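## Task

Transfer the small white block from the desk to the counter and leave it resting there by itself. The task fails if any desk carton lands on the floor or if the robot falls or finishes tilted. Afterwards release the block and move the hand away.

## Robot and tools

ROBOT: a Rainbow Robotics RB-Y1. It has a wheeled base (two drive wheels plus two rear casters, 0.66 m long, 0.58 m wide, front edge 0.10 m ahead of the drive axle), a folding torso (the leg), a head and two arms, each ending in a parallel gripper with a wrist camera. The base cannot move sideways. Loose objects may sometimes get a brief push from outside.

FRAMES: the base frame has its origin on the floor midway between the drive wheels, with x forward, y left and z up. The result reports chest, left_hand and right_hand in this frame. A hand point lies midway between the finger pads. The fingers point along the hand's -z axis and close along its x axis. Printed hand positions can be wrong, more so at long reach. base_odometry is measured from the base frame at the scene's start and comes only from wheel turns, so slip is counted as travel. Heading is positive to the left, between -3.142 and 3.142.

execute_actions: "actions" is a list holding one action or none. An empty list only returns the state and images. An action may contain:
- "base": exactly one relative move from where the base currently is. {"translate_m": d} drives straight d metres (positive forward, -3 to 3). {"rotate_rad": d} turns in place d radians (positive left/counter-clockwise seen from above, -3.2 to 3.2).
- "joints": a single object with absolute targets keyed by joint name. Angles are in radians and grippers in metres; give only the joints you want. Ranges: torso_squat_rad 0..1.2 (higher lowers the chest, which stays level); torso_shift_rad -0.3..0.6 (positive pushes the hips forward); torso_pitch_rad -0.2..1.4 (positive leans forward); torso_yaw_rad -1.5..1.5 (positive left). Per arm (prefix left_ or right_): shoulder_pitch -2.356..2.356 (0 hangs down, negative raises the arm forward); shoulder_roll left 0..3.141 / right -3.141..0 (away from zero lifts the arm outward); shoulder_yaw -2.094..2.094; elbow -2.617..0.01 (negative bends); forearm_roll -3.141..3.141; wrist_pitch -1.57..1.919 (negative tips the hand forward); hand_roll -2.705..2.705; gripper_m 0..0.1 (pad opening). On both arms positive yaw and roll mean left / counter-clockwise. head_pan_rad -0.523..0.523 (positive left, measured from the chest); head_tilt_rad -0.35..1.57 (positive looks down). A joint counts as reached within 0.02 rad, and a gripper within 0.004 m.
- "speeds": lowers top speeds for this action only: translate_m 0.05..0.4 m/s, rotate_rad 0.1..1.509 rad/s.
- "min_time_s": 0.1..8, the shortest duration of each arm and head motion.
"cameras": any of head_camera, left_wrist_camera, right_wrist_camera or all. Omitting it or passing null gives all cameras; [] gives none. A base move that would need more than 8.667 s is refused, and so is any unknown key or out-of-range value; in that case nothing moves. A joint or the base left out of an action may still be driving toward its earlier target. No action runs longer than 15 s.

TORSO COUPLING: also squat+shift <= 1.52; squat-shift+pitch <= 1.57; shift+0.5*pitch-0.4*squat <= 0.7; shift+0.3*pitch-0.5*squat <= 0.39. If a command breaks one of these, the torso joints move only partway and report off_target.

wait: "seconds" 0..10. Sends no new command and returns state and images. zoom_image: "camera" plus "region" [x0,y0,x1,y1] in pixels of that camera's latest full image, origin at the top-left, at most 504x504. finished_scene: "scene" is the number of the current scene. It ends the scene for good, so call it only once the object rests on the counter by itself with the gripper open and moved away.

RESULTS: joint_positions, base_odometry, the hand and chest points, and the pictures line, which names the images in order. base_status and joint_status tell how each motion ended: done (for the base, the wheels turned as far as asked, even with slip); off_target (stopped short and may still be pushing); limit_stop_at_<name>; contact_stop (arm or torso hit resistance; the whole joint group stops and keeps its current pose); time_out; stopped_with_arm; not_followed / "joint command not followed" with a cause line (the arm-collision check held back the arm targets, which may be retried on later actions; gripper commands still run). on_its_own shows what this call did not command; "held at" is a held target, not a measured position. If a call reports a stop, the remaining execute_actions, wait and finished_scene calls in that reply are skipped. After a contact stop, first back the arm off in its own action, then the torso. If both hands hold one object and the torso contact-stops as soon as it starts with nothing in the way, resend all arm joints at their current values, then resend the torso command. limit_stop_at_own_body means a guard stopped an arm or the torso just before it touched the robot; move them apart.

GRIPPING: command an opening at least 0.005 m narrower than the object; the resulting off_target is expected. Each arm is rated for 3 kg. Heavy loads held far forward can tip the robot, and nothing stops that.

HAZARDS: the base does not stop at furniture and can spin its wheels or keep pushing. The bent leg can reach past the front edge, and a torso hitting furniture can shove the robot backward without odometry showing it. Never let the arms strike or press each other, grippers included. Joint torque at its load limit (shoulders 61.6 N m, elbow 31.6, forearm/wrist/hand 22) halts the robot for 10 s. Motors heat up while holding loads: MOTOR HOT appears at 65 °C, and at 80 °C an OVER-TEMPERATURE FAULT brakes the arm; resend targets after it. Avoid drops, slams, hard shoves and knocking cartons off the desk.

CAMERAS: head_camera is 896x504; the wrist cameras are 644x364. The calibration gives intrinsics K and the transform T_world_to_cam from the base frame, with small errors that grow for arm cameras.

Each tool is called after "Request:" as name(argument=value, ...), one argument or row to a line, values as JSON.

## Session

Request:
execute_actions(
  actions=[],
)

Scene clock: 0.00 s.
base_odometry: x=+0.000 y=+0.000 heading=+0.000 (m, m, rad; odometry frame)
base_status: not commanded
joint_positions: torso_squat_rad=+0.350 torso_shift_rad=+0.000 torso_pitch_rad=+0.001 torso_yaw_rad=+0.001 left_shoulder_pitch_rad=-0.015 left_shoulder_roll_rad=+0.021 left_shoulder_yaw_rad=-0.040 left_elbow_rad=-0.122 left_forearm_roll_rad=+0.031 left_wrist_pitch_rad=-0.046 left_hand_roll_rad=+0.036 left_gripper_m=+0.100 right_shoulder_pitch_rad=-0.029 right_shoulder_roll_rad=-0.015 right_shoulder_yaw_rad=-0.008 right_elbow_rad=-0.222 right_forearm_roll_rad=+0.016 right_wrist_pitch_rad=+0.046 right_hand_roll_rad=+0.002 right_gripper_m=+0.100 head_pan_rad=-0.001 head_tilt_rad=+0.400
joint_status: not commanded
chest: x=-0.2275 y=-0.0002 z=+1.2475 quat_wxyz=(+1.000, +0.000, +0.001, +0.000) (m; base frame)
left_hand: x=-0.1480 y=+0.2334 z=+0.5675 quat_wxyz=(+0.996, +0.007, -0.090, +0.011) (m; base frame)
right_hand: x=-0.1097 y=-0.2312 z=+0.5709 quat_wxyz=(+0.995, -0.008, -0.101, +0.011) (m; base frame)
pictures: head_camera, left_wrist_camera, right_wrist_camera
camera_calibration (this result's frames):
head_camera: T_world_to_cam=[[0.0155867, -0.999009, -0.0416946, 0.0652426], [-0.428532, 0.0310013, -0.902995, 1.27902], [0.903392, 0.0319421, -0.427624, 0.752352], [0, 0, 0, 1]] pos_world=[-0.132585, 0.00149488, 1.47939]
left_wrist_camera: T_world_to_cam=[[0.97949, 0.0620212, 0.191708, 0.0182051], [-0.0629165, -0.809728, 0.583422, -0.108719], [0.191416, -0.583518, -0.789219, 0.696732], [0, 0, 0, 1]] pos_world=[-0.158037, 0.317394, 0.609814]
right_wrist_camera: T_world_to_cam=[[-0.982354, -0.0389967, -0.18292, -0.0143999], [-0.149682, 0.750335, 0.643888, -0.182302], [0.112142, 0.659906, -0.742932, 0.67821], [0, 0, 0, 1]] pos_world=[-0.117489, -0.311329, 0.618612]
Images, in order (width x height): head_camera 896x504, left_wrist_camera 644x364, right_wrist_camera 644x364.

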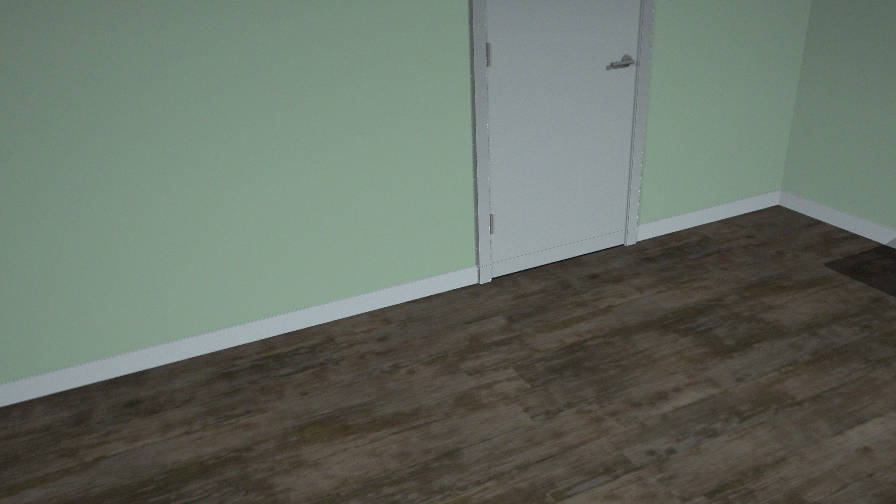

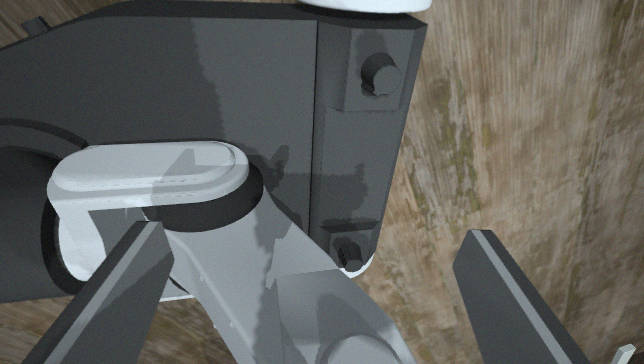

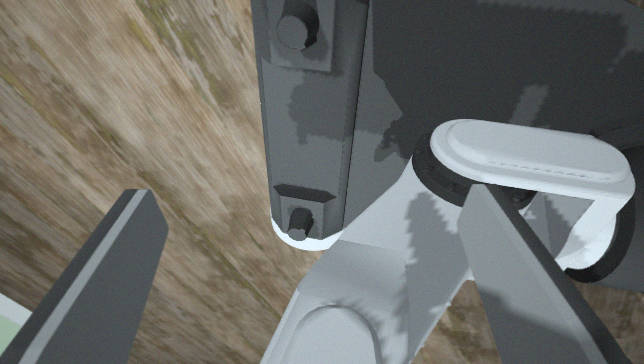

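Request:
execute_actions(
  actions=[
    {"base": {"rotate_rad": -1.3}, "joints": {"head_tilt_rad": 0.3, "torso_squat_rad": 0.0}},
  ],
  cameras=["head_camera"],
)

Scene clock: 7.17 s.
base_odometry: x=+0.000 y=+0.000 heading=-1.299 (m, m, rad; odometry frame)
base_status: done
joint_positions: torso_squat_rad=+0.000 torso_shift_rad=+0.000 torso_pitch_rad=+0.001 torso_yaw_rad=+0.001 left_shoulder_pitch_rad=-0.015 left_shoulder_roll_rad=+0.021 left_shoulder_yaw_rad=-0.040 left_elbow_rad=-0.122 left_forearm_roll_rad=+0.031 left_wrist_pitch_rad=-0.046 left_hand_roll_rad=+0.036 left_gripper_m=+0.100 right_shoulder_pitch_rad=-0.029 right_shoulder_roll_rad=-0.015 right_shoulder_yaw_rad=-0.008 right_elbow_rad=-0.222 right_forearm_roll_rad=+0.016 right_wrist_pitch_rad=+0.046 right_hand_roll_rad=+0.002 right_gripper_m=+0.100 head_pan_rad=-0.001 head_tilt_rad=+0.300
joint_status: all done
chest: x=-0.2276 y=-0.0002 z=+1.2899 quat_wxyz=(+1.000, +0.000, +0.001, +0.000) (m; base frame)
left_hand: x=-0.1480 y=+0.2334 z=+0.6099 quat_wxyz=(+0.996, +0.007, -0.090, +0.011) (m; base frame)
right_hand: x=-0.1098 y=-0.2312 z=+0.6133 quat_wxyz=(+0.995, -0.008, -0.101, +0.011) (m; base frame)
pictures: head_camera
camera_calibration (this result's frames):
head_camera: T_world_to_cam=[[0.0196431, -0.999009, -0.0399492, 0.0652672], [-0.336746, 0.0310115, -0.941085, 1.3929], [0.941391, 0.0319386, -0.335803, 0.641509], [0, 0, 0, 1]] pos_world=[-0.136139, 0.0015177, 1.52886]
Images, in order (width x height): head_camera 896x504.

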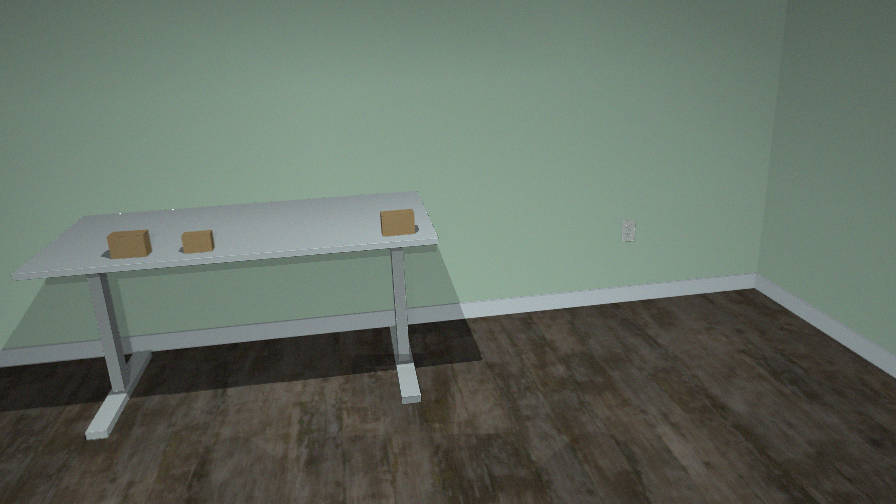

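Request:
execute_actions(
  actions=[
    {"base": {"rotate_rad": 0.485}},
  ],
  cameras=[],
)

Request:
execute_actions(
  actions=[
    {"base": {"translate_m": 1.6}, "joints": {"head_tilt_rad": 0.7}},
  ],
  cameras=[],
)

Request:
execute_actions(
  actions=[
    {"base": {"rotate_rad": -0.315}},
  ],
  cameras=["head_camera"],
)

Scene clock: 23.73 s.
base_odometry: x=+0.000 y=+0.000 heading=-0.816 (m, m, rad; odometry frame)
base_status: done
joint_positions: torso_squat_rad=+0.000 torso_shift_rad=+0.000 torso_pitch_rad=+0.001 torso_yaw_rad=+0.001 left_shoulder_pitch_rad=-0.015 left_shoulder_roll_rad=+0.021 left_shoulder_yaw_rad=-0.040 left_elbow_rad=-0.122 left_forearm_roll_rad=+0.031 left_wrist_pitch_rad=-0.046 left_hand_roll_rad=+0.036 left_gripper_m=+0.100 right_shoulder_pitch_rad=-0.029 right_shoulder_roll_rad=-0.015 right_shoulder_yaw_rad=-0.008 right_elbow_rad=-0.222 right_forearm_roll_rad=+0.016 right_wrist_pitch_rad=+0.046 right_hand_roll_rad=+0.002 right_gripper_m=+0.100 head_pan_rad=-0.001 head_tilt_rad=+0.300
joint_status: not commanded
chest: x=-0.2276 y=-0.0003 z=+1.2899 quat_wxyz=(+1.000, +0.000, +0.001, +0.000) (m; base frame)
left_hand: x=-0.1480 y=+0.2333 z=+0.6099 quat_wxyz=(+0.996, +0.007, -0.090, +0.011) (m; base frame)
right_hand: x=-0.1098 y=-0.2312 z=+0.6133 quat_wxyz=(+0.995, -0.008, -0.101, +0.011) (m; base frame)
pictures: none
No camera images: the call's "cameras" was empty. Leave "cameras" out to get every camera's image.

Scene clock: 29.47 s.
base_odometry: x=+1.097 y=-1.164 heading=-0.815 (m, m, rad; odometry frame)
base_status: done
joint_positions: torso_squat_rad=+0.000 torso_shift_rad=+0.000 torso_pitch_rad=+0.001 torso_yaw_rad=+0.001 left_shoulder_pitch_rad=-0.015 left_shoulder_roll_rad=+0.021 left_shoulder_yaw_rad=-0.040 left_elbow_rad=-0.122 left_forearm_roll_rad=+0.031 left_wrist_pitch_rad=-0.046 left_hand_roll_rad=+0.036 left_gripper_m=+0.100 right_shoulder_pitch_rad=-0.029 right_shoulder_roll_rad=-0.015 right_shoulder_yaw_rad=-0.008 right_elbow_rad=-0.222 right_forearm_roll_rad=+0.016 right_wrist_pitch_rad=+0.046 right_hand_roll_rad=+0.002 right_gripper_m=+0.100 head_pan_rad=-0.001 head_tilt_rad=+0.700
joint_status: all done
chest: x=-0.2275 y=-0.0003 z=+1.2899 quat_wxyz=(+1.000, +0.000, +0.001, +0.000) (m; base frame)
left_hand: x=-0.1479 y=+0.2333 z=+0.6099 quat_wxyz=(+0.996, +0.007, -0.090, +0.011) (m; base frame)
right_hand: x=-0.1097 y=-0.2312 z=+0.6133 quat_wxyz=(+0.995, -0.008, -0.101, +0.011) (m; base frame)
pictures: none
No camera images: the call's "cameras" was empty. Leave "cameras" out to get every camera's image.

Scene clock: 31.63 s.
base_odometry: x=+1.097 y=-1.164 heading=-1.129 (m, m, rad; odometry frame)
base_status: done
joint_positions: torso_squat_rad=+0.000 torso_shift_rad=+0.000 torso_pitch_rad=+0.001 torso_yaw_rad=+0.001 left_shoulder_pitch_rad=-0.015 left_shoulder_roll_rad=+0.021 left_shoulder_yaw_rad=-0.040 left_elbow_rad=-0.122 left_forearm_roll_rad=+0.031 left_wrist_pitch_rad=-0.046 left_hand_roll_rad=+0.036 left_gripper_m=+0.100 right_shoulder_pitch_rad=-0.029 right_shoulder_roll_rad=-0.015 right_shoulder_yaw_rad=-0.008 right_elbow_rad=-0.222 right_forearm_roll_rad=+0.016 right_wrist_pitch_rad=+0.046 right_hand_roll_rad=+0.002 right_gripper_m=+0.100 head_pan_rad=-0.001 head_tilt_rad=+0.700
joint_status: not commanded
chest: x=-0.2275 y=-0.0002 z=+1.2899 quat_wxyz=(+1.000, +0.000, +0.001, +0.000) (m; base frame)
left_hand: x=-0.1479 y=+0.2334 z=+0.6099 quat_wxyz=(+0.996, +0.007, -0.090, +0.011) (m; base frame)
right_hand: x=-0.1097 y=-0.2312 z=+0.6133 quat_wxyz=(+0.995, -0.008, -0.101, +0.011) (m; base frame)
pictures: head_camera
camera_calibration (this result's frames):
head_camera: T_world_to_cam=[[0.00258893, -0.999016, -0.0442853, 0.0682406], [-0.676641, 0.0308578, -0.735666, 1.0171], [0.736309, 0.0318698, -0.675895, 1.10606], [0, 0, 0, 1]] pos_world=[-0.126363, 0.00153808, 1.49885]
Images, in order (width x height): head_camera 896x504.

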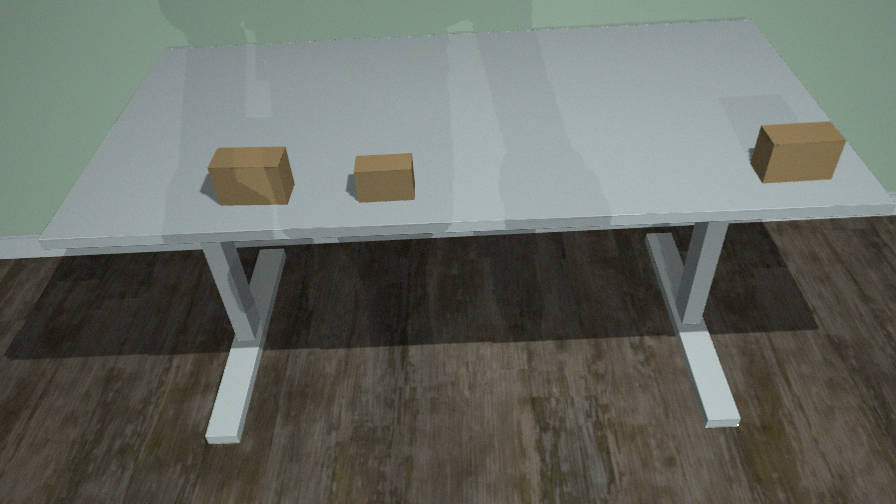

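Request:
zoom_image(
  camera="head_camera",
  region=[190, 120, 440, 220],
)

Request:
zoom_image(
  camera="head_camera",
  region=[700, 80, 896, 200],
)

Region (190, 120, 440, 220) of head_camera's 896x504 image, scaled by 2.016, with more detail than that image has; it fills the top 202 rows of this view, and the rest is white.

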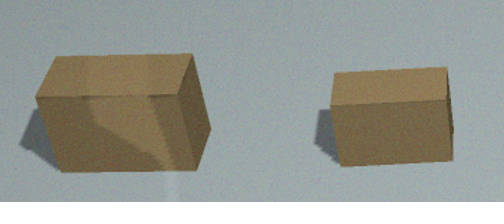

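Region (700, 80, 896, 200) of head_camera's 896x504 image, scaled by 2.571, with more detail than that image has; it fills the top 309 rows of this view, and the rest is white.

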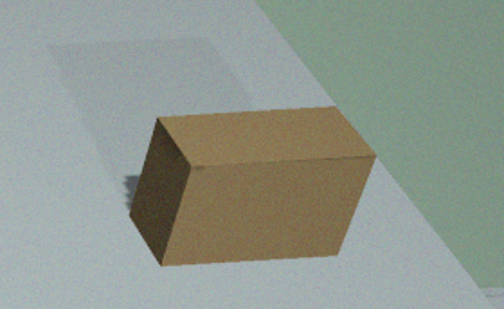

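Request:
execute_actions(
  actions=[
    {"base": {"translate_m": 0.55}, "joints": {"torso_pitch_rad": 0.4, "head_tilt_rad": 0.6}},
  ],
  cameras=["head_camera"],
)

Scene clock: 41.93 s.
base_odometry: x=+1.332 y=-1.661 heading=-1.130 (m, m, rad; odometry frame)
base_status: done
joint_positions: torso_squat_rad=+0.000 torso_shift_rad=+0.000 torso_pitch_rad=+0.400 torso_yaw_rad=+0.001 left_shoulder_pitch_rad=-0.015 left_shoulder_roll_rad=+0.021 left_shoulder_yaw_rad=-0.040 left_elbow_rad=-0.122 left_forearm_roll_rad=+0.031 left_wrist_pitch_rad=-0.046 left_hand_roll_rad=+0.036 left_gripper_m=+0.100 right_shoulder_pitch_rad=-0.029 right_shoulder_roll_rad=-0.015 right_shoulder_yaw_rad=-0.008 right_elbow_rad=-0.222 right_forearm_roll_rad=+0.016 right_wrist_pitch_rad=+0.046 right_hand_roll_rad=+0.002 right_gripper_m=+0.100 head_pan_rad=-0.001 head_tilt_rad=+0.600
joint_status: all done
chest: x=-0.1074 y=-0.0002 z=+1.2655 quat_wxyz=(+0.980, +0.000, +0.199, +0.000) (m; base frame)
left_hand: x=-0.2982 y=+0.2334 z=+0.6079 quat_wxyz=(+0.994, +0.009, +0.109, +0.009) (m; base frame)
right_hand: x=-0.2615 y=-0.2312 z=+0.5962 quat_wxyz=(+0.995, -0.006, +0.098, +0.013) (m; base frame)
pictures: head_camera
camera_calibration (this result's frames):
head_camera: T_world_to_cam=[[-0.010475, -0.999014, -0.043141, 0.0638174], [-0.863245, 0.0308093, -0.503845, 0.778076], [0.504677, 0.0319634, -0.862716, 1.19585], [0, 0, 0, 1]] pos_world=[0.0688217, 0.00155922, 1.42646]
Images, in order (width x height): head_camera 896x504.

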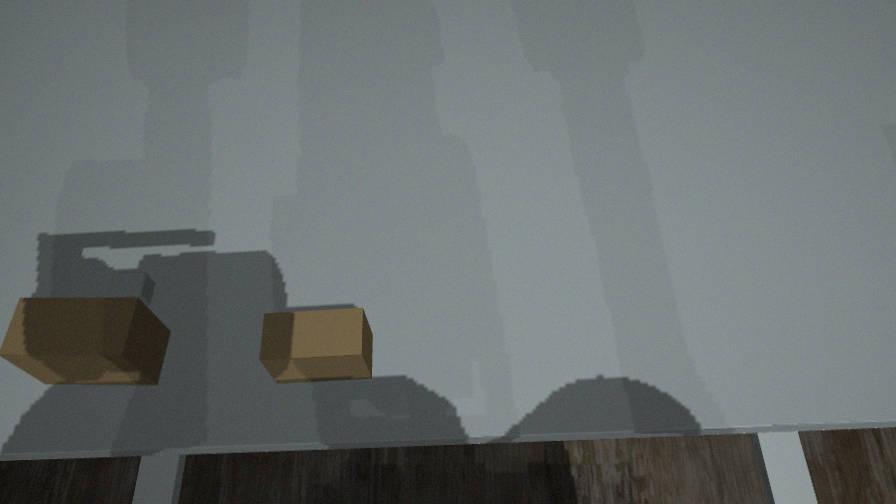

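Request:
zoom_image(
  camera="head_camera",
  region=[0, 230, 260, 400],
)

Region (0, 230, 260, 400) of head_camera's 896x504 image, scaled by 1.938, with more detail than that image has; it fills the top 330 rows of this view, and the rest is white.

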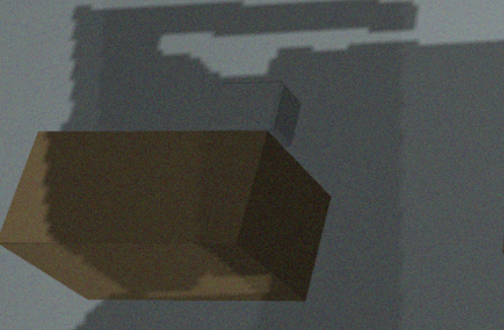

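Request:
execute_actions(
  actions=[
    {"base": {"rotate_rad": 0.3}, "joints": {"left_shoulder_pitch_rad": -0.6, "left_elbow_rad": -1.9, "left_wrist_pitch_rad": 1.8, "left_hand_roll_rad": -1.87, "left_shoulder_roll_rad": 0.2, "head_tilt_rad": 0.8}},
  ],
  cameras=[],
)

Request:
execute_actions(
  actions=[
    {"base": {"translate_m": 0.2}},
  ],
  cameras=["head_camera", "left_wrist_camera"],
)

Scene clock: 75.17 s.
base_odometry: x=+1.331 y=-1.661 heading=-0.831 (m, m, rad; odometry frame)
base_status: done
joint_positions: torso_squat_rad=+0.000 torso_shift_rad=+0.000 torso_pitch_rad=+0.400 torso_yaw_rad=+0.001 left_shoulder_pitch_rad=-0.600 left_shoulder_roll_rad=+0.200 left_shoulder_yaw_rad=-0.040 left_elbow_rad=-1.900 left_forearm_roll_rad=+0.031 left_wrist_pitch_rad=+1.800 left_hand_roll_rad=-1.870 left_gripper_m=+0.100 right_shoulder_pitch_rad=-0.029 right_shoulder_roll_rad=-0.015 right_shoulder_yaw_rad=-0.008 right_elbow_rad=-0.222 right_forearm_roll_rad=+0.016 right_wrist_pitch_rad=+0.046 right_hand_roll_rad=+0.002 right_gripper_m=+0.100 head_pan_rad=-0.001 head_tilt_rad=+0.800
joint_status: all done
chest: x=-0.1074 y=-0.0002 z=+1.2655 quat_wxyz=(+0.980, +0.000, +0.199, +0.001) (m; base frame)
left_hand: x=+0.3046 y=+0.2055 z=+0.9486 quat_wxyz=(+0.487, +0.147, -0.033, -0.860) (m; base frame)
right_hand: x=-0.2616 y=-0.2312 z=+0.5962 quat_wxyz=(+0.995, -0.006, +0.098, +0.013) (m; base frame)
pictures: none
No camera images: the call's "cameras" was empty. Leave "cameras" out to get every camera's image.

Scene clock: 77.13 s.
base_odometry: x=+1.466 y=-1.809 heading=-0.830 (m, m, rad; odometry frame)
base_status: done
joint_positions: torso_squat_rad=+0.000 torso_shift_rad=+0.000 torso_pitch_rad=+0.400 torso_yaw_rad=+0.001 left_shoulder_pitch_rad=-0.600 left_shoulder_roll_rad=+0.200 left_shoulder_yaw_rad=-0.040 left_elbow_rad=-1.900 left_forearm_roll_rad=+0.031 left_wrist_pitch_rad=+1.800 left_hand_roll_rad=-1.870 left_gripper_m=+0.100 right_shoulder_pitch_rad=-0.029 right_shoulder_roll_rad=-0.015 right_shoulder_yaw_rad=-0.008 right_elbow_rad=-0.222 right_forearm_roll_rad=+0.016 right_wrist_pitch_rad=+0.046 right_hand_roll_rad=+0.002 right_gripper_m=+0.100 head_pan_rad=-0.001 head_tilt_rad=+0.800
joint_status: not commanded
chest: x=-0.1074 y=-0.0002 z=+1.2655 quat_wxyz=(+0.980, +0.000, +0.199, +0.001) (m; base frame)
left_hand: x=+0.3046 y=+0.2055 z=+0.9486 quat_wxyz=(+0.487, +0.147, -0.033, -0.860) (m; base frame)
right_hand: x=-0.2616 y=-0.2312 z=+0.5962 quat_wxyz=(+0.995, -0.006, +0.098, +0.013) (m; base frame)
pictures: head_camera, left_wrist_camera
camera_calibration (this result's frames):
head_camera: T_world_to_cam=[[-0.0187732, -0.999017, -0.040152, 0.0593961], [-0.94609, 0.0307381, -0.322441, 0.515819], [0.323358, 0.0319342, -0.945738, 1.31387], [0, 0, 0, 1]] pos_world=[0.0642751, 0.00152508, 1.41128]
left_wrist_camera: T_world_to_cam=[[-0.450304, -0.869849, -0.20147, 0.50354], [-0.846956, 0.344699, 0.404782, -0.154122], [-0.282653, 0.352911, -0.891942, 0.944067], [0, 0, 0, 1]] pos_world=[0.363055, 0.157958, 1.00589]
Images, in order (width x height): head_camera 896x504, left_wrist_camera 644x364.

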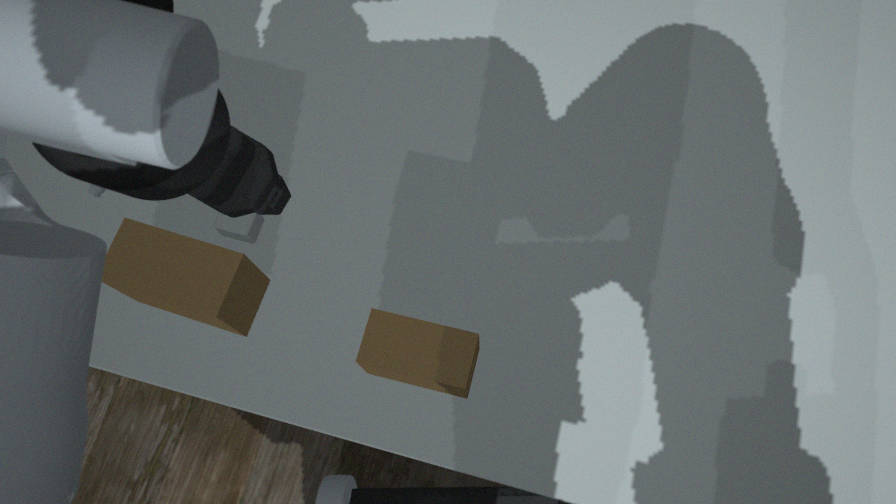

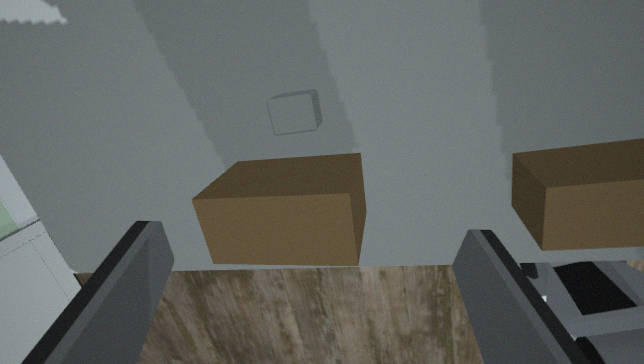

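Request:
execute_actions(
  actions=[
    {"base": {"translate_m": 0.03}, "joints": {"left_shoulder_pitch_rad": -0.813, "left_elbow_rad": -1.277, "left_wrist_pitch_rad": 1.69, "left_shoulder_roll_rad": 0.226}},
  ],
  cameras=["left_wrist_camera"],
)

Scene clock: 93.53 s.
base_odometry: x=+1.487 y=-1.831 heading=-0.829 (m, m, rad; odometry frame)
base_status: done
joint_positions: torso_squat_rad=+0.000 torso_shift_rad=+0.000 torso_pitch_rad=+0.400 torso_yaw_rad=+0.001 left_shoulder_pitch_rad=-0.813 left_shoulder_roll_rad=+0.226 left_shoulder_yaw_rad=-0.040 left_elbow_rad=-1.277 left_forearm_roll_rad=+0.031 left_wrist_pitch_rad=+1.690 left_hand_roll_rad=-1.870 left_gripper_m=+0.100 right_shoulder_pitch_rad=-0.029 right_shoulder_roll_rad=-0.015 right_shoulder_yaw_rad=-0.008 right_elbow_rad=-0.222 right_forearm_roll_rad=+0.016 right_wrist_pitch_rad=+0.046 right_hand_roll_rad=+0.002 right_gripper_m=+0.100 head_pan_rad=-0.001 head_tilt_rad=+0.800
joint_status: all done
chest: x=-0.1074 y=-0.0002 z=+1.2655 quat_wxyz=(+0.980, +0.000, +0.199, +0.000) (m; base frame)
left_hand: x=+0.3127 y=+0.2331 z=+0.8618 quat_wxyz=(+0.498, +0.049, +0.084, -0.862) (m; base frame)
right_hand: x=-0.2616 y=-0.2312 z=+0.5962 quat_wxyz=(+0.995, -0.006, +0.098, +0.013) (m; base frame)
pictures: left_wrist_camera
camera_calibration (this result's frames):
left_wrist_camera: T_world_to_cam=[[-0.462341, -0.871999, -0.160805, 0.482911], [-0.707931, 0.253806, 0.659103, -0.363131], [-0.533924, 0.418569, -0.73466, 0.786866], [0, 0, 0, 1]] pos_world=[0.386324, 0.183905, 0.895074]
Images, in order (width x height): left_wrist_camera 644x364.

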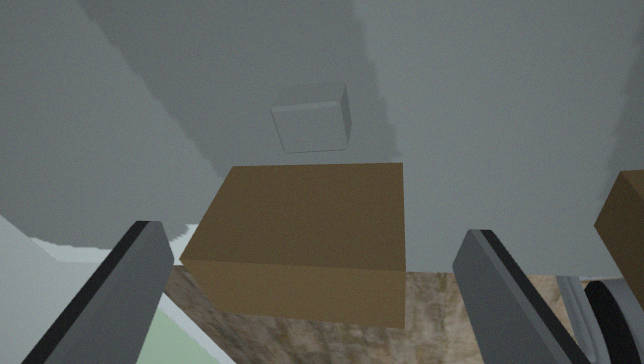

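Request:
execute_actions(
  actions=[
    {"joints": {"torso_squat_rad": 0.4, "left_shoulder_pitch_rad": -0.823, "left_elbow_rad": -1.2045, "left_wrist_pitch_rad": 1.6276, "left_shoulder_roll_rad": 0.253}},
  ],
  cameras=["left_wrist_camera"],
)

Scene clock: 106.43 s.
base_odometry: x=+1.487 y=-1.831 heading=-0.829 (m, m, rad; odometry frame)
base_status: not commanded
joint_positions: torso_squat_rad=+0.400 torso_shift_rad=+0.000 torso_pitch_rad=+0.400 torso_yaw_rad=+0.001 left_shoulder_pitch_rad=-0.823 left_shoulder_roll_rad=+0.253 left_shoulder_yaw_rad=-0.040 left_elbow_rad=-1.205 left_forearm_roll_rad=+0.031 left_wrist_pitch_rad=+1.628 left_hand_roll_rad=-1.870 left_gripper_m=+0.100 right_shoulder_pitch_rad=-0.029 right_shoulder_roll_rad=-0.015 right_shoulder_yaw_rad=-0.008 right_elbow_rad=-0.222 right_forearm_roll_rad=+0.016 right_wrist_pitch_rad=+0.046 right_hand_roll_rad=+0.002 right_gripper_m=+0.100 head_pan_rad=-0.001 head_tilt_rad=+0.800
joint_status: all done
chest: x=-0.1076 y=-0.0002 z=+1.2103 quat_wxyz=(+0.980, +0.000, +0.199, +0.001) (m; base frame)
left_hand: x=+0.3175 y=+0.2518 z=+0.7954 quat_wxyz=(+0.502, +0.058, +0.094, -0.858) (m; base frame)
right_hand: x=-0.2616 y=-0.2311 z=+0.5410 quat_wxyz=(+0.995, -0.006, +0.098, +0.013) (m; base frame)
pictures: left_wrist_camera
camera_calibration (this result's frames):
left_wrist_camera: T_world_to_cam=[[-0.45156, -0.872689, -0.185762, 0.5074], [-0.715265, 0.229602, 0.66006, -0.313011], [-0.533376, 0.430926, -0.727883, 0.724223], [0, 0, 0, 1]] pos_world=[0.391519, 0.202584, 0.828011]
Images, in order (width x height): left_wrist_camera 644x364.

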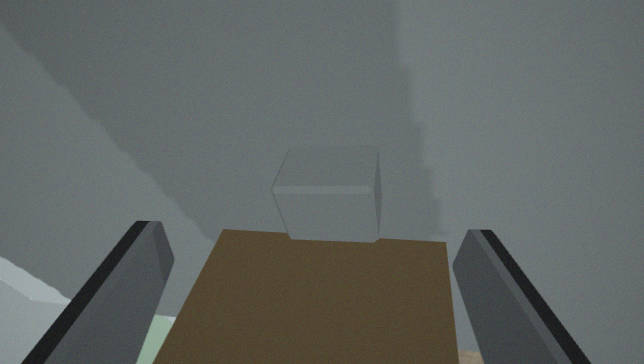

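Request:
execute_actions(
  actions=[
    {"joints": {"left_shoulder_pitch_rad": -0.854, "left_elbow_rad": -1.065, "left_wrist_pitch_rad": 1.51}, "min_time_s": 1.5},
  ],
  cameras=["left_wrist_camera"],
)

Scene clock: 123.63 s.
base_odometry: x=+1.487 y=-1.831 heading=-0.829 (m, m, rad; odometry frame)
base_status: not commanded
joint_positions: torso_squat_rad=+0.400 torso_shift_rad=+0.000 torso_pitch_rad=+0.400 torso_yaw_rad=+0.001 left_shoulder_pitch_rad=-0.854 left_shoulder_roll_rad=+0.253 left_shoulder_yaw_rad=-0.040 left_elbow_rad=-1.065 left_forearm_roll_rad=+0.031 left_wrist_pitch_rad=+1.510 left_hand_roll_rad=-1.870 left_gripper_m=+0.100 right_shoulder_pitch_rad=-0.029 right_shoulder_roll_rad=-0.015 right_shoulder_yaw_rad=-0.008 right_elbow_rad=-0.222 right_forearm_roll_rad=+0.016 right_wrist_pitch_rad=+0.046 right_hand_roll_rad=+0.002 right_gripper_m=+0.100 head_pan_rad=-0.001 head_tilt_rad=+0.800
joint_status: all done
chest: x=-0.1076 y=-0.0002 z=+1.2103 quat_wxyz=(+0.980, +0.000, +0.199, +0.001) (m; base frame)
left_hand: x=+0.3238 y=+0.2567 z=+0.7726 quat_wxyz=(+0.502, +0.062, +0.091, -0.858) (m; base frame)
right_hand: x=-0.2616 y=-0.2311 z=+0.5410 quat_wxyz=(+0.995, -0.006, +0.098, +0.013) (m; base frame)
pictures: left_wrist_camera
camera_calibration (this result's frames):
left_wrist_camera: T_world_to_cam=[[-0.450548, -0.872232, -0.19031, 0.513301], [-0.721126, 0.229899, 0.653547, -0.287772], [-0.526293, 0.431692, -0.732569, 0.709984], [0, 0, 0, 1]] pos_world=[0.397407, 0.207381, 0.805871]
Images, in order (width x height): left_wrist_camera 644x364.

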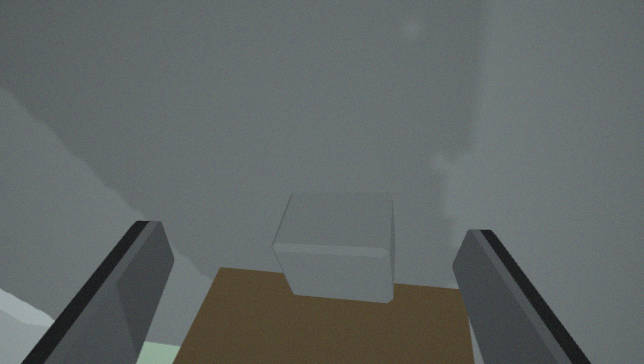

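Request:
execute_actions(
  actions=[
    {"joints": {"left_gripper_m": 0.025}},
  ],
  cameras=["left_wrist_camera"],
)

Scene clock: 126.73 s.
base_odometry: x=+1.487 y=-1.831 heading=-0.829 (m, m, rad; odometry frame)
base_status: not commanded
joint_positions: torso_squat_rad=+0.400 torso_shift_rad=+0.000 torso_pitch_rad=+0.400 torso_yaw_rad=+0.001 left_shoulder_pitch_rad=-0.856 left_shoulder_roll_rad=+0.253 left_shoulder_yaw_rad=-0.040 left_elbow_rad=-1.066 left_forearm_roll_rad=+0.031 left_wrist_pitch_rad=+1.510 left_hand_roll_rad=-1.870 left_gripper_m=+0.027 right_shoulder_pitch_rad=-0.029 right_shoulder_roll_rad=-0.015 right_shoulder_yaw_rad=-0.008 right_elbow_rad=-0.222 right_forearm_roll_rad=+0.016 right_wrist_pitch_rad=+0.046 right_hand_roll_rad=+0.002 right_gripper_m=+0.100 head_pan_rad=-0.001 head_tilt_rad=+0.800
joint_status: all done
chest: x=-0.1076 y=-0.0002 z=+1.2103 quat_wxyz=(+0.980, +0.000, +0.198, +0.000) (m; base frame)
left_hand: x=+0.3248 y=+0.2563 z=+0.7735 quat_wxyz=(+0.502, +0.063, +0.091, -0.858) (m; base frame)
right_hand: x=-0.2616 y=-0.2311 z=+0.5410 quat_wxyz=(+0.995, -0.006, +0.098, +0.013) (m; base frame)
pictures: left_wrist_camera
camera_calibration (this result's frames):
left_wrist_camera: T_world_to_cam=[[-0.450701, -0.871974, -0.191129, 0.514208], [-0.722474, 0.230554, 0.651826, -0.285922], [-0.524309, 0.431864, -0.733889, 0.711608], [0, 0, 0, 1]] pos_world=[0.398286, 0.206978, 0.806893]
Images, in order (width x height): left_wrist_camera 644x364.

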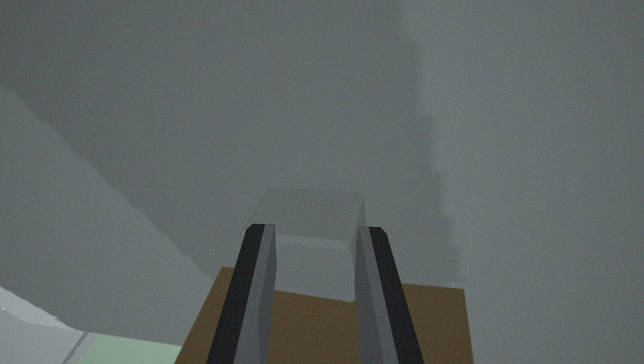

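Request:
execute_actions(
  actions=[
    {"joints": {"left_gripper_m": 0.09}},
  ],
  cameras=["left_wrist_camera", "head_camera"],
)

Scene clock: 134.00 s.
base_odometry: x=+1.487 y=-1.831 heading=-0.829 (m, m, rad; odometry frame)
base_status: not commanded
joint_positions: torso_squat_rad=+0.400 torso_shift_rad=+0.000 torso_pitch_rad=+0.400 torso_yaw_rad=+0.001 left_shoulder_pitch_rad=-0.855 left_shoulder_roll_rad=+0.253 left_shoulder_yaw_rad=-0.040 left_elbow_rad=-1.065 left_forearm_roll_rad=+0.031 left_wrist_pitch_rad=+1.510 left_hand_roll_rad=-1.870 left_gripper_m=+0.090 right_shoulder_pitch_rad=-0.029 right_shoulder_roll_rad=-0.015 right_shoulder_yaw_rad=-0.008 right_elbow_rad=-0.222 right_forearm_roll_rad=+0.016 right_wrist_pitch_rad=+0.046 right_hand_roll_rad=+0.002 right_gripper_m=+0.100 head_pan_rad=-0.001 head_tilt_rad=+0.800
joint_status: all done
chest: x=-0.1076 y=-0.0002 z=+1.2103 quat_wxyz=(+0.980, +0.000, +0.198, +0.000) (m; base frame)
left_hand: x=+0.3241 y=+0.2566 z=+0.7729 quat_wxyz=(+0.502, +0.062, +0.091, -0.858) (m; base frame)
right_hand: x=-0.2616 y=-0.2311 z=+0.5410 quat_wxyz=(+0.995, -0.006, +0.098, +0.013) (m; base frame)
pictures: head_camera, left_wrist_camera
camera_calibration (this result's frames):
head_camera: T_world_to_cam=[[-0.0187722, -0.999016, -0.0401851, 0.0572218], [-0.945968, 0.0307598, -0.322796, 0.498258], [0.323715, 0.0319542, -0.945615, 1.26161], [0, 0, 0, 1]] pos_world=[0.0640107, 0.00152557, 1.35613]
left_wrist_camera: T_world_to_cam=[[-0.45057, -0.872148, -0.190642, 0.513667], [-0.721509, 0.229988, 0.653093, -0.287285], [-0.525749, 0.431814, -0.732888, 0.710397], [0, 0, 0, 1]] pos_world=[0.397654, 0.207307, 0.806192]
Images, in order (width x height): head_camera 896x504, left_wrist_camera 644x364.

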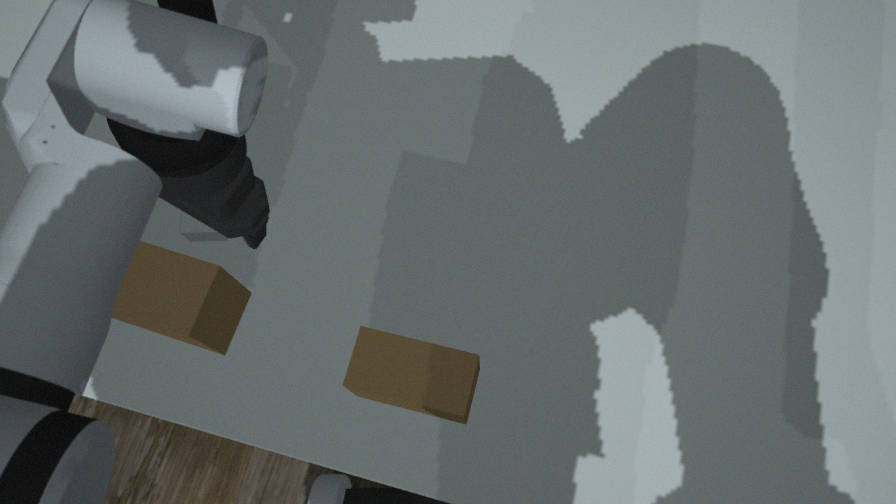

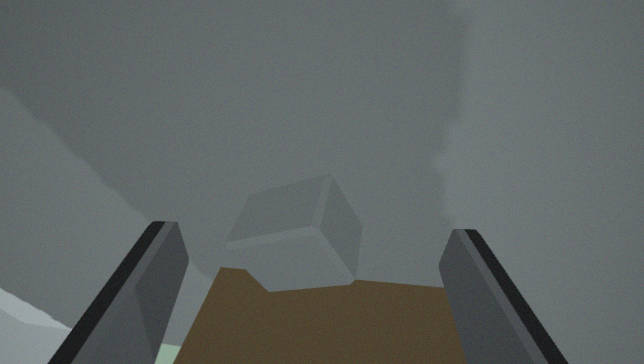

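Request:
execute_actions(
  actions=[
    {"joints": {"left_shoulder_pitch_rad": -0.875, "left_elbow_rad": -0.975, "left_wrist_pitch_rad": 1.435, "left_shoulder_roll_rad": 0.26}, "min_time_s": 2.0},
  ],
  cameras=["left_wrist_camera"],
)

Scene clock: 143.67 s.
base_odometry: x=+1.487 y=-1.831 heading=-0.829 (m, m, rad; odometry frame)
base_status: not commanded
joint_positions: torso_squat_rad=+0.400 torso_shift_rad=+0.000 torso_pitch_rad=+0.400 torso_yaw_rad=+0.001 left_shoulder_pitch_rad=-0.876 left_shoulder_roll_rad=+0.260 left_shoulder_yaw_rad=-0.040 left_elbow_rad=-0.976 left_forearm_roll_rad=+0.031 left_wrist_pitch_rad=+1.435 left_hand_roll_rad=-1.870 left_gripper_m=+0.090 right_shoulder_pitch_rad=-0.029 right_shoulder_roll_rad=-0.015 right_shoulder_yaw_rad=-0.008 right_elbow_rad=-0.222 right_forearm_roll_rad=+0.016 right_wrist_pitch_rad=+0.046 right_hand_roll_rad=+0.002 right_gripper_m=+0.100 head_pan_rad=-0.001 head_tilt_rad=+0.800
joint_status: all done
chest: x=-0.1077 y=-0.0002 z=+1.2103 quat_wxyz=(+0.980, +0.000, +0.198, +0.000) (m; base frame)
left_hand: x=+0.3282 y=+0.2641 z=+0.7606 quat_wxyz=(+0.503, +0.067, +0.092, -0.857) (m; base frame)
right_hand: x=-0.2616 y=-0.2311 z=+0.5410 quat_wxyz=(+0.995, -0.006, +0.098, +0.013) (m; base frame)
pictures: left_wrist_camera
camera_calibration (this result's frames):
left_wrist_camera: T_world_to_cam=[[-0.447189, -0.871692, -0.200438, 0.525957], [-0.727899, 0.224439, 0.647912, -0.270487], [-0.519794, 0.435637, -0.73487, 0.69882], [0, 0, 0, 1]] pos_world=[0.401557, 0.214749, 0.794216]
Images, in order (width x height): left_wrist_camera 644x364.

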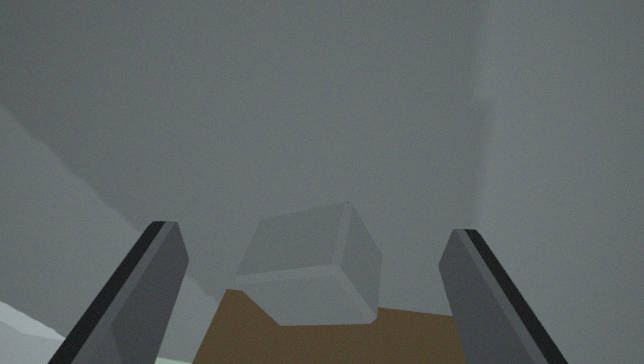

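Request:
execute_actions(
  actions=[
    {"joints": {"left_gripper_m": 0.025}},
  ],
  cameras=["left_wrist_camera"],
)

Scene clock: 146.23 s.
base_odometry: x=+1.487 y=-1.831 heading=-0.829 (m, m, rad; odometry frame)
base_status: not commanded
joint_positions: torso_squat_rad=+0.400 torso_shift_rad=+0.000 torso_pitch_rad=+0.400 torso_yaw_rad=+0.001 left_shoulder_pitch_rad=-0.876 left_shoulder_roll_rad=+0.260 left_shoulder_yaw_rad=-0.040 left_elbow_rad=-0.975 left_forearm_roll_rad=+0.031 left_wrist_pitch_rad=+1.435 left_hand_roll_rad=-1.870 left_gripper_m=+0.045 right_shoulder_pitch_rad=-0.029 right_shoulder_roll_rad=-0.015 right_shoulder_yaw_rad=-0.008 right_elbow_rad=-0.222 right_forearm_roll_rad=+0.016 right_wrist_pitch_rad=+0.046 right_hand_roll_rad=+0.002 right_gripper_m=+0.100 head_pan_rad=-0.001 head_tilt_rad=+0.800
joint_status: left_gripper_m off_target (ended at +0.045, target +0.025)
chest: x=-0.1077 y=-0.0002 z=+1.2103 quat_wxyz=(+0.980, +0.000, +0.198, +0.000) (m; base frame)
left_hand: x=+0.3277 y=+0.2643 z=+0.7601 quat_wxyz=(+0.503, +0.067, +0.092, -0.857) (m; base frame)
right_hand: x=-0.2616 y=-0.2311 z=+0.5410 quat_wxyz=(+0.995, -0.006, +0.098, +0.013) (m; base frame)
pictures: left_wrist_camera
camera_calibration (this result's frames):
left_wrist_camera: T_world_to_cam=[[-0.447094, -0.871823, -0.200078, 0.525555], [-0.72725, 0.224064, 0.64877, -0.271383], [-0.520782, 0.435568, -0.734211, 0.697957], [0, 0, 0, 1]] pos_world=[0.401093, 0.21499, 0.793666]
Images, in order (width x height): left_wrist_camera 644x364.

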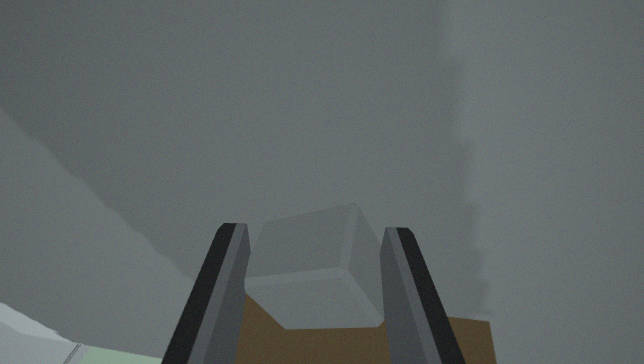

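Request:
execute_actions(
  actions=[
    {"joints": {"left_shoulder_pitch_rad": -0.6, "left_elbow_rad": -1.9, "left_wrist_pitch_rad": 1.8}, "min_time_s": 2.0},
  ],
  cameras=["left_wrist_camera", "head_camera"],
)

Scene clock: 150.93 s.
base_odometry: x=+1.487 y=-1.831 heading=-0.829 (m, m, rad; odometry frame)
base_status: not commanded
joint_positions: torso_squat_rad=+0.400 torso_shift_rad=+0.000 torso_pitch_rad=+0.400 torso_yaw_rad=+0.001 left_shoulder_pitch_rad=-0.600 left_shoulder_roll_rad=+0.260 left_shoulder_yaw_rad=-0.040 left_elbow_rad=-1.900 left_forearm_roll_rad=+0.031 left_wrist_pitch_rad=+1.800 left_hand_roll_rad=-1.870 left_gripper_m=+0.045 right_shoulder_pitch_rad=-0.029 right_shoulder_roll_rad=-0.015 right_shoulder_yaw_rad=-0.008 right_elbow_rad=-0.222 right_forearm_roll_rad=+0.016 right_wrist_pitch_rad=+0.046 right_hand_roll_rad=+0.002 right_gripper_m=+0.100 head_pan_rad=-0.001 head_tilt_rad=+0.800
joint_status: all done
chest: x=-0.1076 y=-0.0002 z=+1.2103 quat_wxyz=(+0.980, +0.000, +0.198, +0.000) (m; base frame)
left_hand: x=+0.3091 y=+0.2321 z=+0.8980 quat_wxyz=(+0.487, +0.166, -0.010, -0.858) (m; base frame)
right_hand: x=-0.2616 y=-0.2311 z=+0.5410 quat_wxyz=(+0.995, -0.006, +0.098, +0.013) (m; base frame)
pictures: head_camera, left_wrist_camera
camera_calibration (this result's frames):
head_camera: T_world_to_cam=[[-0.0187734, -0.999016, -0.0401899, 0.0572261], [-0.945963, 0.030763, -0.322812, 0.498276], [0.32373, 0.0319579, -0.94561, 1.2616], [0, 0, 0, 1]] pos_world=[0.064006, 0.00152321, 1.35613]
left_wrist_camera: T_world_to_cam=[[-0.438836, -0.860893, -0.257462, 0.563139], [-0.855186, 0.312187, 0.413758, -0.136958], [-0.275825, 0.401749, -0.873223, 0.860531], [0, 0, 0, 1]] pos_world=[0.367357, 0.181841, 0.953089]
Images, in order (width x height): head_camera 896x504, left_wrist_camera 644x364.

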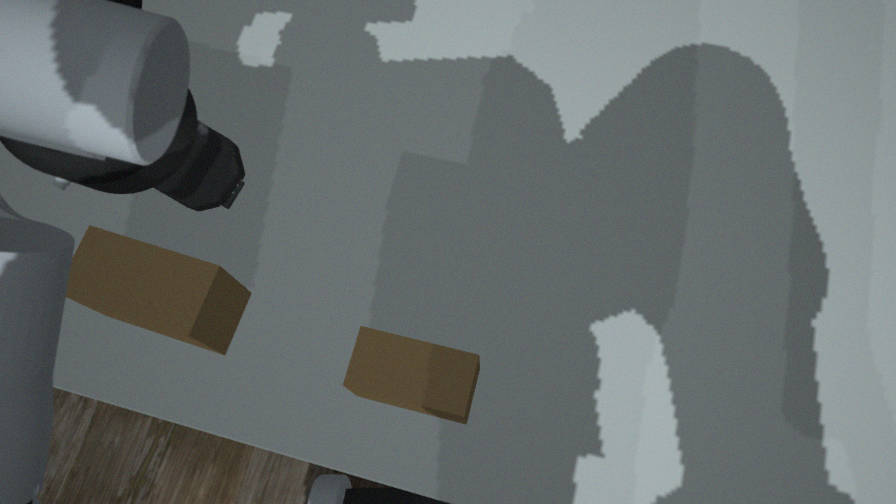

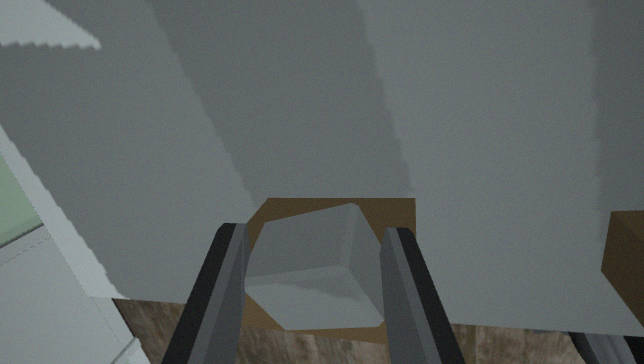

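Request:
execute_actions(
  actions=[
    {"base": {"translate_m": -0.6}},
  ],
  cameras=[],
)

Request:
execute_actions(
  actions=[
    {"base": {"rotate_rad": 2.6}, "joints": {"head_tilt_rad": 0.0, "torso_squat_rad": 0.0}},
  ],
  cameras=["head_camera"],
)

Scene clock: 158.00 s.
base_odometry: x=+1.081 y=-1.389 heading=-0.828 (m, m, rad; odometry frame)
base_status: done
joint_positions: torso_squat_rad=+0.400 torso_shift_rad=+0.000 torso_pitch_rad=+0.400 torso_yaw_rad=+0.001 left_shoulder_pitch_rad=-0.600 left_shoulder_roll_rad=+0.260 left_shoulder_yaw_rad=-0.040 left_elbow_rad=-1.900 left_forearm_roll_rad=+0.031 left_wrist_pitch_rad=+1.800 left_hand_roll_rad=-1.870 left_gripper_m=+0.045 right_shoulder_pitch_rad=-0.029 right_shoulder_roll_rad=-0.015 right_shoulder_yaw_rad=-0.008 right_elbow_rad=-0.222 right_forearm_roll_rad=+0.016 right_wrist_pitch_rad=+0.046 right_hand_roll_rad=+0.002 right_gripper_m=+0.100 head_pan_rad=-0.001 head_tilt_rad=+0.800
joint_status: not commanded
chest: x=-0.1075 y=-0.0002 z=+1.2103 quat_wxyz=(+0.980, +0.000, +0.199, +0.000) (m; base frame)
left_hand: x=+0.3090 y=+0.2321 z=+0.8978 quat_wxyz=(+0.487, +0.166, -0.009, -0.858) (m; base frame)
right_hand: x=-0.2616 y=-0.2311 z=+0.5410 quat_wxyz=(+0.995, -0.006, +0.098, +0.013) (m; base frame)
pictures: none
No camera images: the call's "cameras" was empty. Leave "cameras" out to get every camera's image.

Scene clock: 162.90 s.
base_odometry: x=+1.081 y=-1.389 heading=+1.772 (m, m, rad; odometry frame)
base_status: done
joint_positions: torso_squat_rad=+0.000 torso_shift_rad=+0.000 torso_pitch_rad=+0.400 torso_yaw_rad=+0.001 left_shoulder_pitch_rad=-0.600 left_shoulder_roll_rad=+0.260 left_shoulder_yaw_rad=-0.040 left_elbow_rad=-1.900 left_forearm_roll_rad=+0.031 left_wrist_pitch_rad=+1.800 left_hand_roll_rad=-1.870 left_gripper_m=+0.045 right_shoulder_pitch_rad=-0.029 right_shoulder_roll_rad=-0.015 right_shoulder_yaw_rad=-0.008 right_elbow_rad=-0.222 right_forearm_roll_rad=+0.016 right_wrist_pitch_rad=+0.046 right_hand_roll_rad=+0.002 right_gripper_m=+0.100 head_pan_rad=-0.001 head_tilt_rad=+0.000
joint_status: all done
chest: x=-0.1075 y=-0.0002 z=+1.2655 quat_wxyz=(+0.980, +0.000, +0.199, +0.000) (m; base frame)
left_hand: x=+0.3090 y=+0.2321 z=+0.9529 quat_wxyz=(+0.487, +0.166, -0.009, -0.858) (m; base frame)
right_hand: x=-0.2617 y=-0.2312 z=+0.5963 quat_wxyz=(+0.995, -0.006, +0.098, +0.013) (m; base frame)
pictures: head_camera
camera_calibration (this result's frames):
head_camera: T_world_to_cam=[[0.0156658, -0.999, -0.0418692, 0.0621739], [-0.427909, 0.0311475, -0.903285, 1.35771], [0.903686, 0.0320669, -0.426993, 0.571653], [0, 0, 0, 1]] pos_world=[0.0634052, 0.00149158, 1.47309]
Images, in order (width x height): head_camera 896x504.

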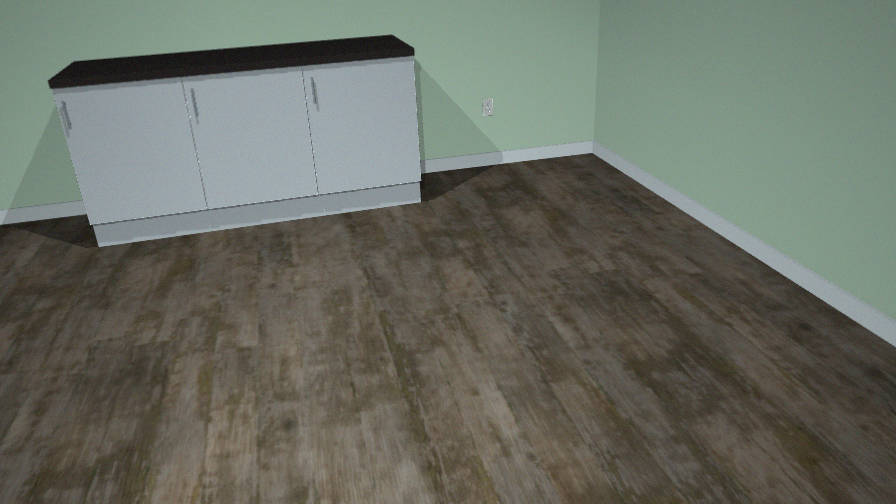

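Request:
execute_actions(
  actions=[
    {"base": {"rotate_rad": 0.3}, "joints": {"left_elbow_rad": -2.1, "left_wrist_pitch_rad": 1.9, "head_tilt_rad": 0.3}},
  ],
  cameras=[],
)

Request:
execute_actions(
  actions=[
    {"base": {"translate_m": 2.9}},
  ],
  cameras=["head_camera"],
)

Scene clock: 173.13 s.
base_odometry: x=+1.081 y=-1.389 heading=+2.071 (m, m, rad; odometry frame)
base_status: done
joint_positions: torso_squat_rad=+0.000 torso_shift_rad=+0.000 torso_pitch_rad=+0.400 torso_yaw_rad=+0.001 left_shoulder_pitch_rad=-0.600 left_shoulder_roll_rad=+0.260 left_shoulder_yaw_rad=-0.040 left_elbow_rad=-2.100 left_forearm_roll_rad=+0.031 left_wrist_pitch_rad=+1.900 left_hand_roll_rad=-1.870 left_gripper_m=+0.045 right_shoulder_pitch_rad=-0.029 right_shoulder_roll_rad=-0.015 right_shoulder_yaw_rad=-0.008 right_elbow_rad=-0.222 right_forearm_roll_rad=+0.016 right_wrist_pitch_rad=+0.046 right_hand_roll_rad=+0.002 right_gripper_m=+0.100 head_pan_rad=-0.001 head_tilt_rad=+0.300
joint_status: all done
chest: x=-0.1075 y=-0.0002 z=+1.2655 quat_wxyz=(+0.980, +0.000, +0.199, +0.000) (m; base frame)
left_hand: x=+0.3052 y=+0.2202 z=+1.0045 quat_wxyz=(+0.476, +0.202, -0.042, -0.855) (m; base frame)
right_hand: x=-0.2617 y=-0.2312 z=+0.5962 quat_wxyz=(+0.995, -0.006, +0.098, +0.013) (m; base frame)
pictures: none
No camera images: the call's "cameras" was empty. Leave "cameras" out to get every camera's image.

Scene clock: 181.93 s.
base_odometry: x=-0.311 y=+1.155 heading=+2.071 (m, m, rad; odometry frame)
base_status: done
joint_positions: torso_squat_rad=+0.000 torso_shift_rad=+0.000 torso_pitch_rad=+0.400 torso_yaw_rad=+0.001 left_shoulder_pitch_rad=-0.600 left_shoulder_roll_rad=+0.260 left_shoulder_yaw_rad=-0.040 left_elbow_rad=-2.100 left_forearm_roll_rad=+0.031 left_wrist_pitch_rad=+1.900 left_hand_roll_rad=-1.870 left_gripper_m=+0.045 right_shoulder_pitch_rad=-0.029 right_shoulder_roll_rad=-0.015 right_shoulder_yaw_rad=-0.008 right_elbow_rad=-0.222 right_forearm_roll_rad=+0.016 right_wrist_pitch_rad=+0.046 right_hand_roll_rad=+0.002 right_gripper_m=+0.100 head_pan_rad=-0.001 head_tilt_rad=+0.300
joint_status: not commanded
chest: x=-0.1074 y=-0.0002 z=+1.2655 quat_wxyz=(+0.980, +0.000, +0.199, +0.000) (m; base frame)
left_hand: x=+0.3052 y=+0.2202 z=+1.0045 quat_wxyz=(+0.476, +0.202, -0.042, -0.855) (m; base frame)
right_hand: x=-0.2616 y=-0.2312 z=+0.5962 quat_wxyz=(+0.995, -0.006, +0.098, +0.013) (m; base frame)
pictures: head_camera
camera_calibration (this result's frames):
head_camera: T_world_to_cam=[[0.0026997, -0.999005, -0.0445137, 0.0658595], [-0.675666, 0.0309936, -0.736556, 1.11513], [0.737203, 0.0320649, -0.67491, 0.927398], [0, 0, 0, 1]] pos_world=[0.0695991, 0.00149511, 1.4502]
Images, in order (width x height): head_camera 896x504.

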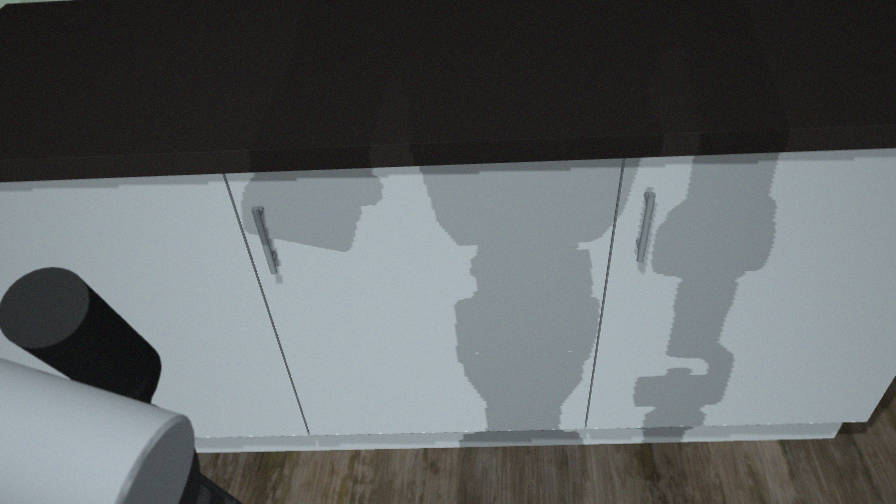

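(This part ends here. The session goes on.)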